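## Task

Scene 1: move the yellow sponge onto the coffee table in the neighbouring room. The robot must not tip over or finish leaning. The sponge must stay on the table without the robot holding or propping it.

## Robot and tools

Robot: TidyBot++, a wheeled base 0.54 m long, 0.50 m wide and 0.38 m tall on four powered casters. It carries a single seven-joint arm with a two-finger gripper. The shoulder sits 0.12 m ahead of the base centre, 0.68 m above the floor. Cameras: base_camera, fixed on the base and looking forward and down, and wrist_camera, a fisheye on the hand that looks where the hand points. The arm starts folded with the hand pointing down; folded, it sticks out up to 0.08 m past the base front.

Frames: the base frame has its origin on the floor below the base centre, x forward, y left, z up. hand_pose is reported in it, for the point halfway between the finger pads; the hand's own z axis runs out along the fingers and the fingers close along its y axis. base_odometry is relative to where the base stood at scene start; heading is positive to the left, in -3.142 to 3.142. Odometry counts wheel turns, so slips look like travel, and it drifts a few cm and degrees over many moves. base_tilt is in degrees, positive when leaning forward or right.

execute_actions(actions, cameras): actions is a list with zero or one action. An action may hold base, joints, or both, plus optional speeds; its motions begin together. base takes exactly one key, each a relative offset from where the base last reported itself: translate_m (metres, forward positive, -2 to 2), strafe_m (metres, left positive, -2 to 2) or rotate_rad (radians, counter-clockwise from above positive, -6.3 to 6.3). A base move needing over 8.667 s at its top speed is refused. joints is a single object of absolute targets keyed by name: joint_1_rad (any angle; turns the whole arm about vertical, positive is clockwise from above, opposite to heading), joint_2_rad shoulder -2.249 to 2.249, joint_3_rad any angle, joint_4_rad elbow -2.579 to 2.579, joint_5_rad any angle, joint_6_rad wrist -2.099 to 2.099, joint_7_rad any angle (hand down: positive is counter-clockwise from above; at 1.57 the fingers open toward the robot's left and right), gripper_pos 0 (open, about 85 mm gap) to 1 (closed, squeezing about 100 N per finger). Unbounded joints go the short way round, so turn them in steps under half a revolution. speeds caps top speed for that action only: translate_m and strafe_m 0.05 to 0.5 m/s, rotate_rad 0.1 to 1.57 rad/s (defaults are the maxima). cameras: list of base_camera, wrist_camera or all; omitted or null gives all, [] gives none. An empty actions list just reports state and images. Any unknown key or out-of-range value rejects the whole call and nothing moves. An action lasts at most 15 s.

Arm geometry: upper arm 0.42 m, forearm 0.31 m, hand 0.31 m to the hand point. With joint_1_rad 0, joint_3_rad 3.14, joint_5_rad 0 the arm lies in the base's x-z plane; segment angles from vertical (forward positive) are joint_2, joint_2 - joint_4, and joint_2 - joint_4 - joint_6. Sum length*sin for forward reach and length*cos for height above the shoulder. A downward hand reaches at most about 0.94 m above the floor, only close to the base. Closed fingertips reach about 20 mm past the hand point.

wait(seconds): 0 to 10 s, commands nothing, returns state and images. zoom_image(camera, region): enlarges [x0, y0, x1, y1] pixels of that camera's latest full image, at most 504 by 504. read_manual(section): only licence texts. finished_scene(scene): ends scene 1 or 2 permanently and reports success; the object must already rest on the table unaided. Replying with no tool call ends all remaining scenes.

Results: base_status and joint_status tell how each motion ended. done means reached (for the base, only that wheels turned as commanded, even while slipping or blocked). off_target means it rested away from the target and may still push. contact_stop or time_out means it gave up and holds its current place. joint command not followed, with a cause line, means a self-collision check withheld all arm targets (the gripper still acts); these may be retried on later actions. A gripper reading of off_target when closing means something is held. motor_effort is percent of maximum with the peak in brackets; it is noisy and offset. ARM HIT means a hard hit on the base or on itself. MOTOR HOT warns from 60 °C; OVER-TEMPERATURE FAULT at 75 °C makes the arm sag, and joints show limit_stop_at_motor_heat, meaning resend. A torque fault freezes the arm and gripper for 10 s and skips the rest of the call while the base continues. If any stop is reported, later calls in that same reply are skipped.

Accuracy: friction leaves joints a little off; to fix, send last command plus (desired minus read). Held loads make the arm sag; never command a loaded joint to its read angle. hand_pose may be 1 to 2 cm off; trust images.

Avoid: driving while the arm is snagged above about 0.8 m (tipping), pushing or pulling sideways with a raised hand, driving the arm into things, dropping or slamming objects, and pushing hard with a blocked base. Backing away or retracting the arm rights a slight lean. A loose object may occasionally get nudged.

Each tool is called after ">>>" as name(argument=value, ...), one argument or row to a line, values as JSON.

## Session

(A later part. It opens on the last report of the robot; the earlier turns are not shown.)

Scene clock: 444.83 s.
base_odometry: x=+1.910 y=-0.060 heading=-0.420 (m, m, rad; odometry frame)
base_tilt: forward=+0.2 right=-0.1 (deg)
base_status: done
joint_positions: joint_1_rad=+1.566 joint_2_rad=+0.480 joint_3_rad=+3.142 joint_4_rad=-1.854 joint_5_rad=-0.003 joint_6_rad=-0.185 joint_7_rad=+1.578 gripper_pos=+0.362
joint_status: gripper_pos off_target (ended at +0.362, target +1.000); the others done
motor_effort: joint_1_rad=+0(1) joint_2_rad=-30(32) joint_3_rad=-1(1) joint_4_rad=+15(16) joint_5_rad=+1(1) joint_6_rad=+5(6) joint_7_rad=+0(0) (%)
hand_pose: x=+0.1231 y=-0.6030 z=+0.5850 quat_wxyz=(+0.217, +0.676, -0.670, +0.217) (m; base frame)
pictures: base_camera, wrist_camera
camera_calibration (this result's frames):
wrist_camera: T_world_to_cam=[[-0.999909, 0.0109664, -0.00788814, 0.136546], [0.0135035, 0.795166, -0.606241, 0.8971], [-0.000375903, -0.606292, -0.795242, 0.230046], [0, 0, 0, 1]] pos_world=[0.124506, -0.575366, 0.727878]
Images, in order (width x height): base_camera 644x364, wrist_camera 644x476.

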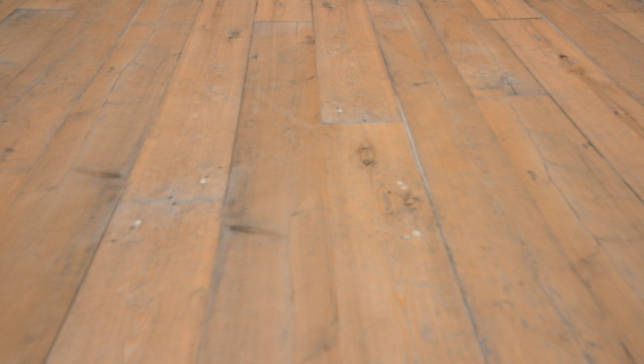

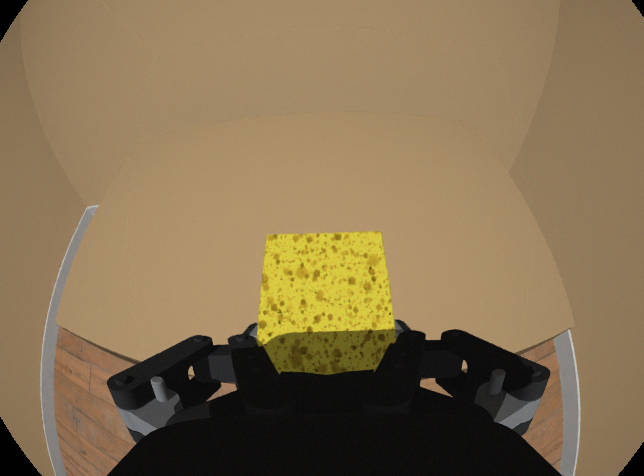

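>>> execute_actions(
  actions=[
    {"base": {"strafe_m": -0.2}, "joints": {"joint_2_rad": 0.69, "joint_6_rad": 0.051, "gripper_pos": 1.0}},
  ],
)

Scene clock: 476.77 s.
base_odometry: x=+1.829 y=-0.242 heading=-0.419 (m, m, rad; odometry frame)
base_tilt: forward=+0.2 right=-0.1 (deg)
base_status: done
joint_positions: joint_1_rad=+1.567 joint_2_rad=+0.698 joint_3_rad=+3.142 joint_4_rad=-1.852 joint_5_rad=-0.003 joint_6_rad=+0.015 joint_7_rad=+1.578 gripper_pos=+0.362
joint_status: gripper_pos off_target (ended at +0.362, target +1.000); the others done
motor_effort: joint_1_rad=+0(1) joint_2_rad=-34(38) joint_3_rad=-1(1) joint_4_rad=+13(17) joint_5_rad=+1(1) joint_6_rad=+5(6) joint_7_rad=+0(0) (%)
hand_pose: x=+0.1226 y=-0.6233 z=+0.4875 quat_wxyz=(+0.211, +0.678, -0.672, +0.211) (m; base frame)
pictures: base_camera, wrist_camera
camera_calibration (this result's frames):
wrist_camera: T_world_to_cam=[[-0.999902, 0.0120582, -0.00707948, 0.135782], [0.0139075, 0.805143, -0.592918, 0.853734], [-0.00144952, -0.592959, -0.805232, 0.153497], [0, 0, 0, 1]] pos_world=[0.124118, -0.597997, 0.630756]
Images, in order (width x height): base_camera 644x364, wrist_camera 644x476.

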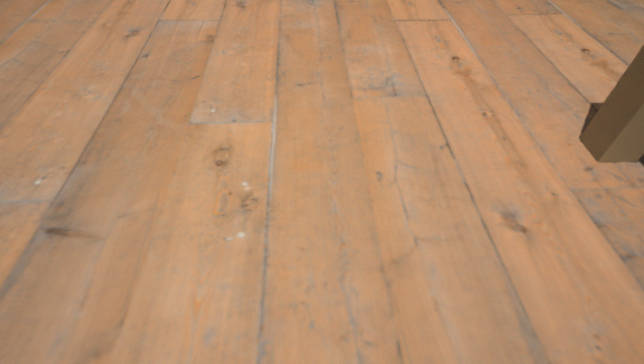

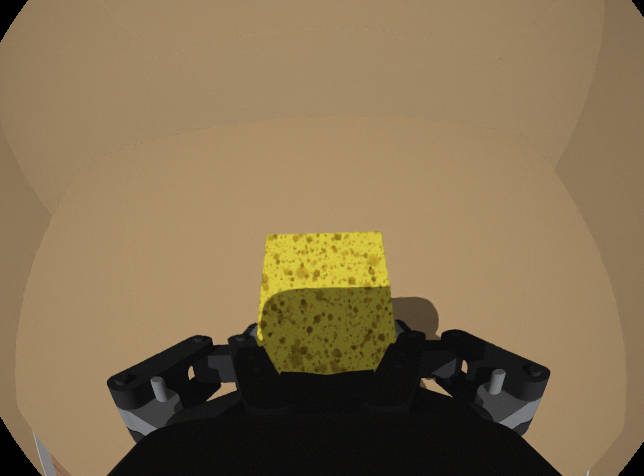

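>>> execute_actions(
  actions=[
    {"joints": {"joint_2_rad": 0.785, "joint_6_rad": 0.148, "gripper_pos": 1.0}},
  ],
  cameras=["wrist_camera"],
)

Scene clock: 487.90 s.
base_odometry: x=+1.829 y=-0.242 heading=-0.419 (m, m, rad; odometry frame)
base_tilt: forward=+0.2 right=-0.1 (deg)
base_status: not commanded
joint_positions: joint_1_rad=+1.567 joint_2_rad=+0.768 joint_3_rad=+3.142 joint_4_rad=-1.848 joint_5_rad=-0.003 joint_6_rad=+0.122 joint_7_rad=+1.578 gripper_pos=+0.362
joint_status: gripper_pos off_target (ended at +0.362, target +1.000); the others done
motor_effort: joint_1_rad=+0(0) joint_2_rad=-31(36) joint_3_rad=-1(1) joint_4_rad=+10(13) joint_5_rad=+1(1) joint_6_rad=+4(5) joint_7_rad=+0(0) (%)
hand_pose: x=+0.1225 y=-0.6377 z=+0.4640 quat_wxyz=(+0.225, +0.673, -0.668, +0.224) (m; base frame)
pictures: wrist_camera
camera_calibration (this result's frames):
wrist_camera: T_world_to_cam=[[-0.999901, 0.0119308, -0.00744384, 0.135833], [0.0139656, 0.780468, -0.625039, 0.850589], [-0.00164751, -0.625082, -0.780558, 0.0942031], [0, 0, 0, 1]] pos_world=[0.124096, -0.606594, 0.606194]
Images, in order (width x height): wrist_camera 644x476.

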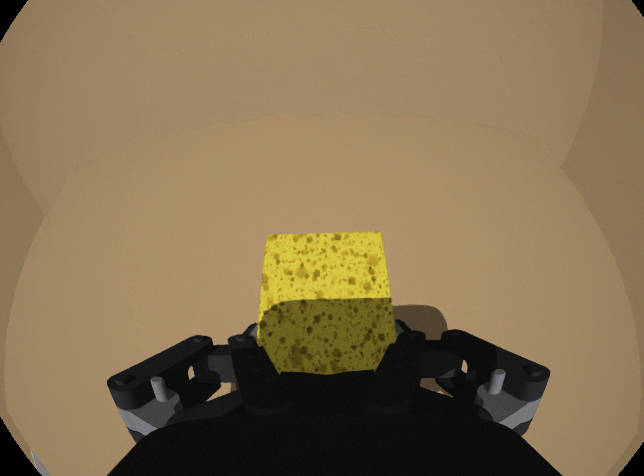

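>>> execute_actions(
  actions=[
    {"joints": {"gripper_pos": 0.0}},
  ],
  cameras=["wrist_camera"],
)

>>> execute_actions(
  actions=[
    {"joints": {"joint_2_rad": 0.5}},
  ],
  cameras=["wrist_camera"],
)

Scene clock: 491.80 s.
base_odometry: x=+1.829 y=-0.242 heading=-0.419 (m, m, rad; odometry frame)
base_tilt: forward=+0.2 right=-0.1 (deg)
base_status: not commanded
joint_positions: joint_1_rad=+1.567 joint_2_rad=+0.774 joint_3_rad=+3.142 joint_4_rad=-1.847 joint_5_rad=-0.003 joint_6_rad=+0.122 joint_7_rad=+1.578 gripper_pos=+0.000
joint_status: all done
motor_effort: joint_1_rad=+0(0) joint_2_rad=-35(35) joint_3_rad=-1(1) joint_4_rad=+12(12) joint_5_rad=+1(1) joint_6_rad=+5(5) joint_7_rad=+0(0) (%)
hand_pose: x=+0.1225 y=-0.6369 z=+0.4608 quat_wxyz=(+0.223, +0.674, -0.668, +0.223) (m; base frame)
pictures: wrist_camera
camera_calibration (this result's frames):
wrist_camera: T_world_to_cam=[[-0.999901, 0.0119656, -0.00736735, 0.135783], [0.0139531, 0.783426, -0.621328, 0.848104], [-0.0016628, -0.621369, -0.783516, 0.0958681], [0, 0, 0, 1]] pos_world=[0.124095, -0.606482, 0.603065]
Images, in order (width x height): wrist_camera 644x476.

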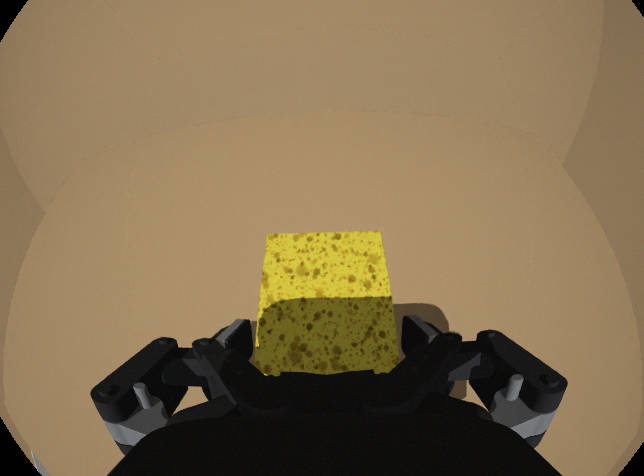

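Scene clock: 493.33 s.
base_odometry: x=+1.829 y=-0.242 heading=-0.419 (m, m, rad; odometry frame)
base_tilt: forward=+0.2 right=-0.1 (deg)
base_status: not commanded
joint_positions: joint_1_rad=+1.567 joint_2_rad=+0.497 joint_3_rad=+3.142 joint_4_rad=-1.847 joint_5_rad=-0.003 joint_6_rad=+0.122 joint_7_rad=+1.578 gripper_pos=+0.000
joint_status: all done
motor_effort: joint_1_rad=-1(0) joint_2_rad=-32(38) joint_3_rad=-1(1) joint_4_rad=+17(18) joint_5_rad=+1(1) joint_6_rad=+7(7) joint_7_rad=+0(0) (%)
hand_pose: x=+0.1227 y=-0.6732 z=+0.6434 quat_wxyz=(+0.314, +0.636, -0.631, +0.313) (m; base frame)
pictures: wrist_camera
camera_calibration (this result's frames):
wrist_camera: T_world_to_cam=[[-0.99989, 0.0093367, -0.0114828, 0.138589], [0.0147734, 0.583556, -0.811938, 0.977986], [-0.00087999, -0.812019, -0.58363, -0.040668], [0, 0, 0, 1]] pos_world=[0.12409, -0.605027, 0.771921]
Images, in order (width x height): wrist_camera 644x476.

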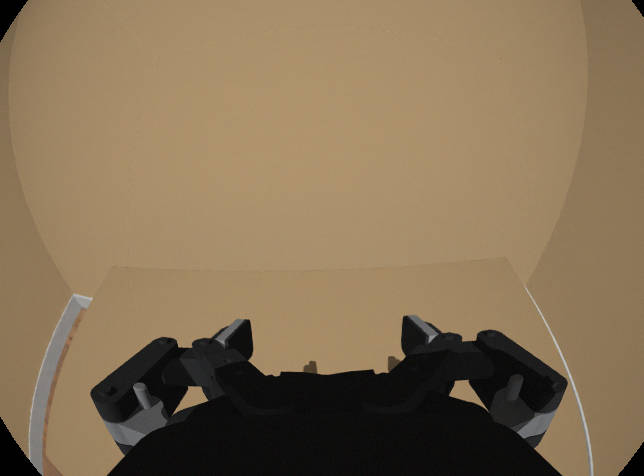

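>>> finished_scene(
  scene=1,
)

The scene is finished: the task was done.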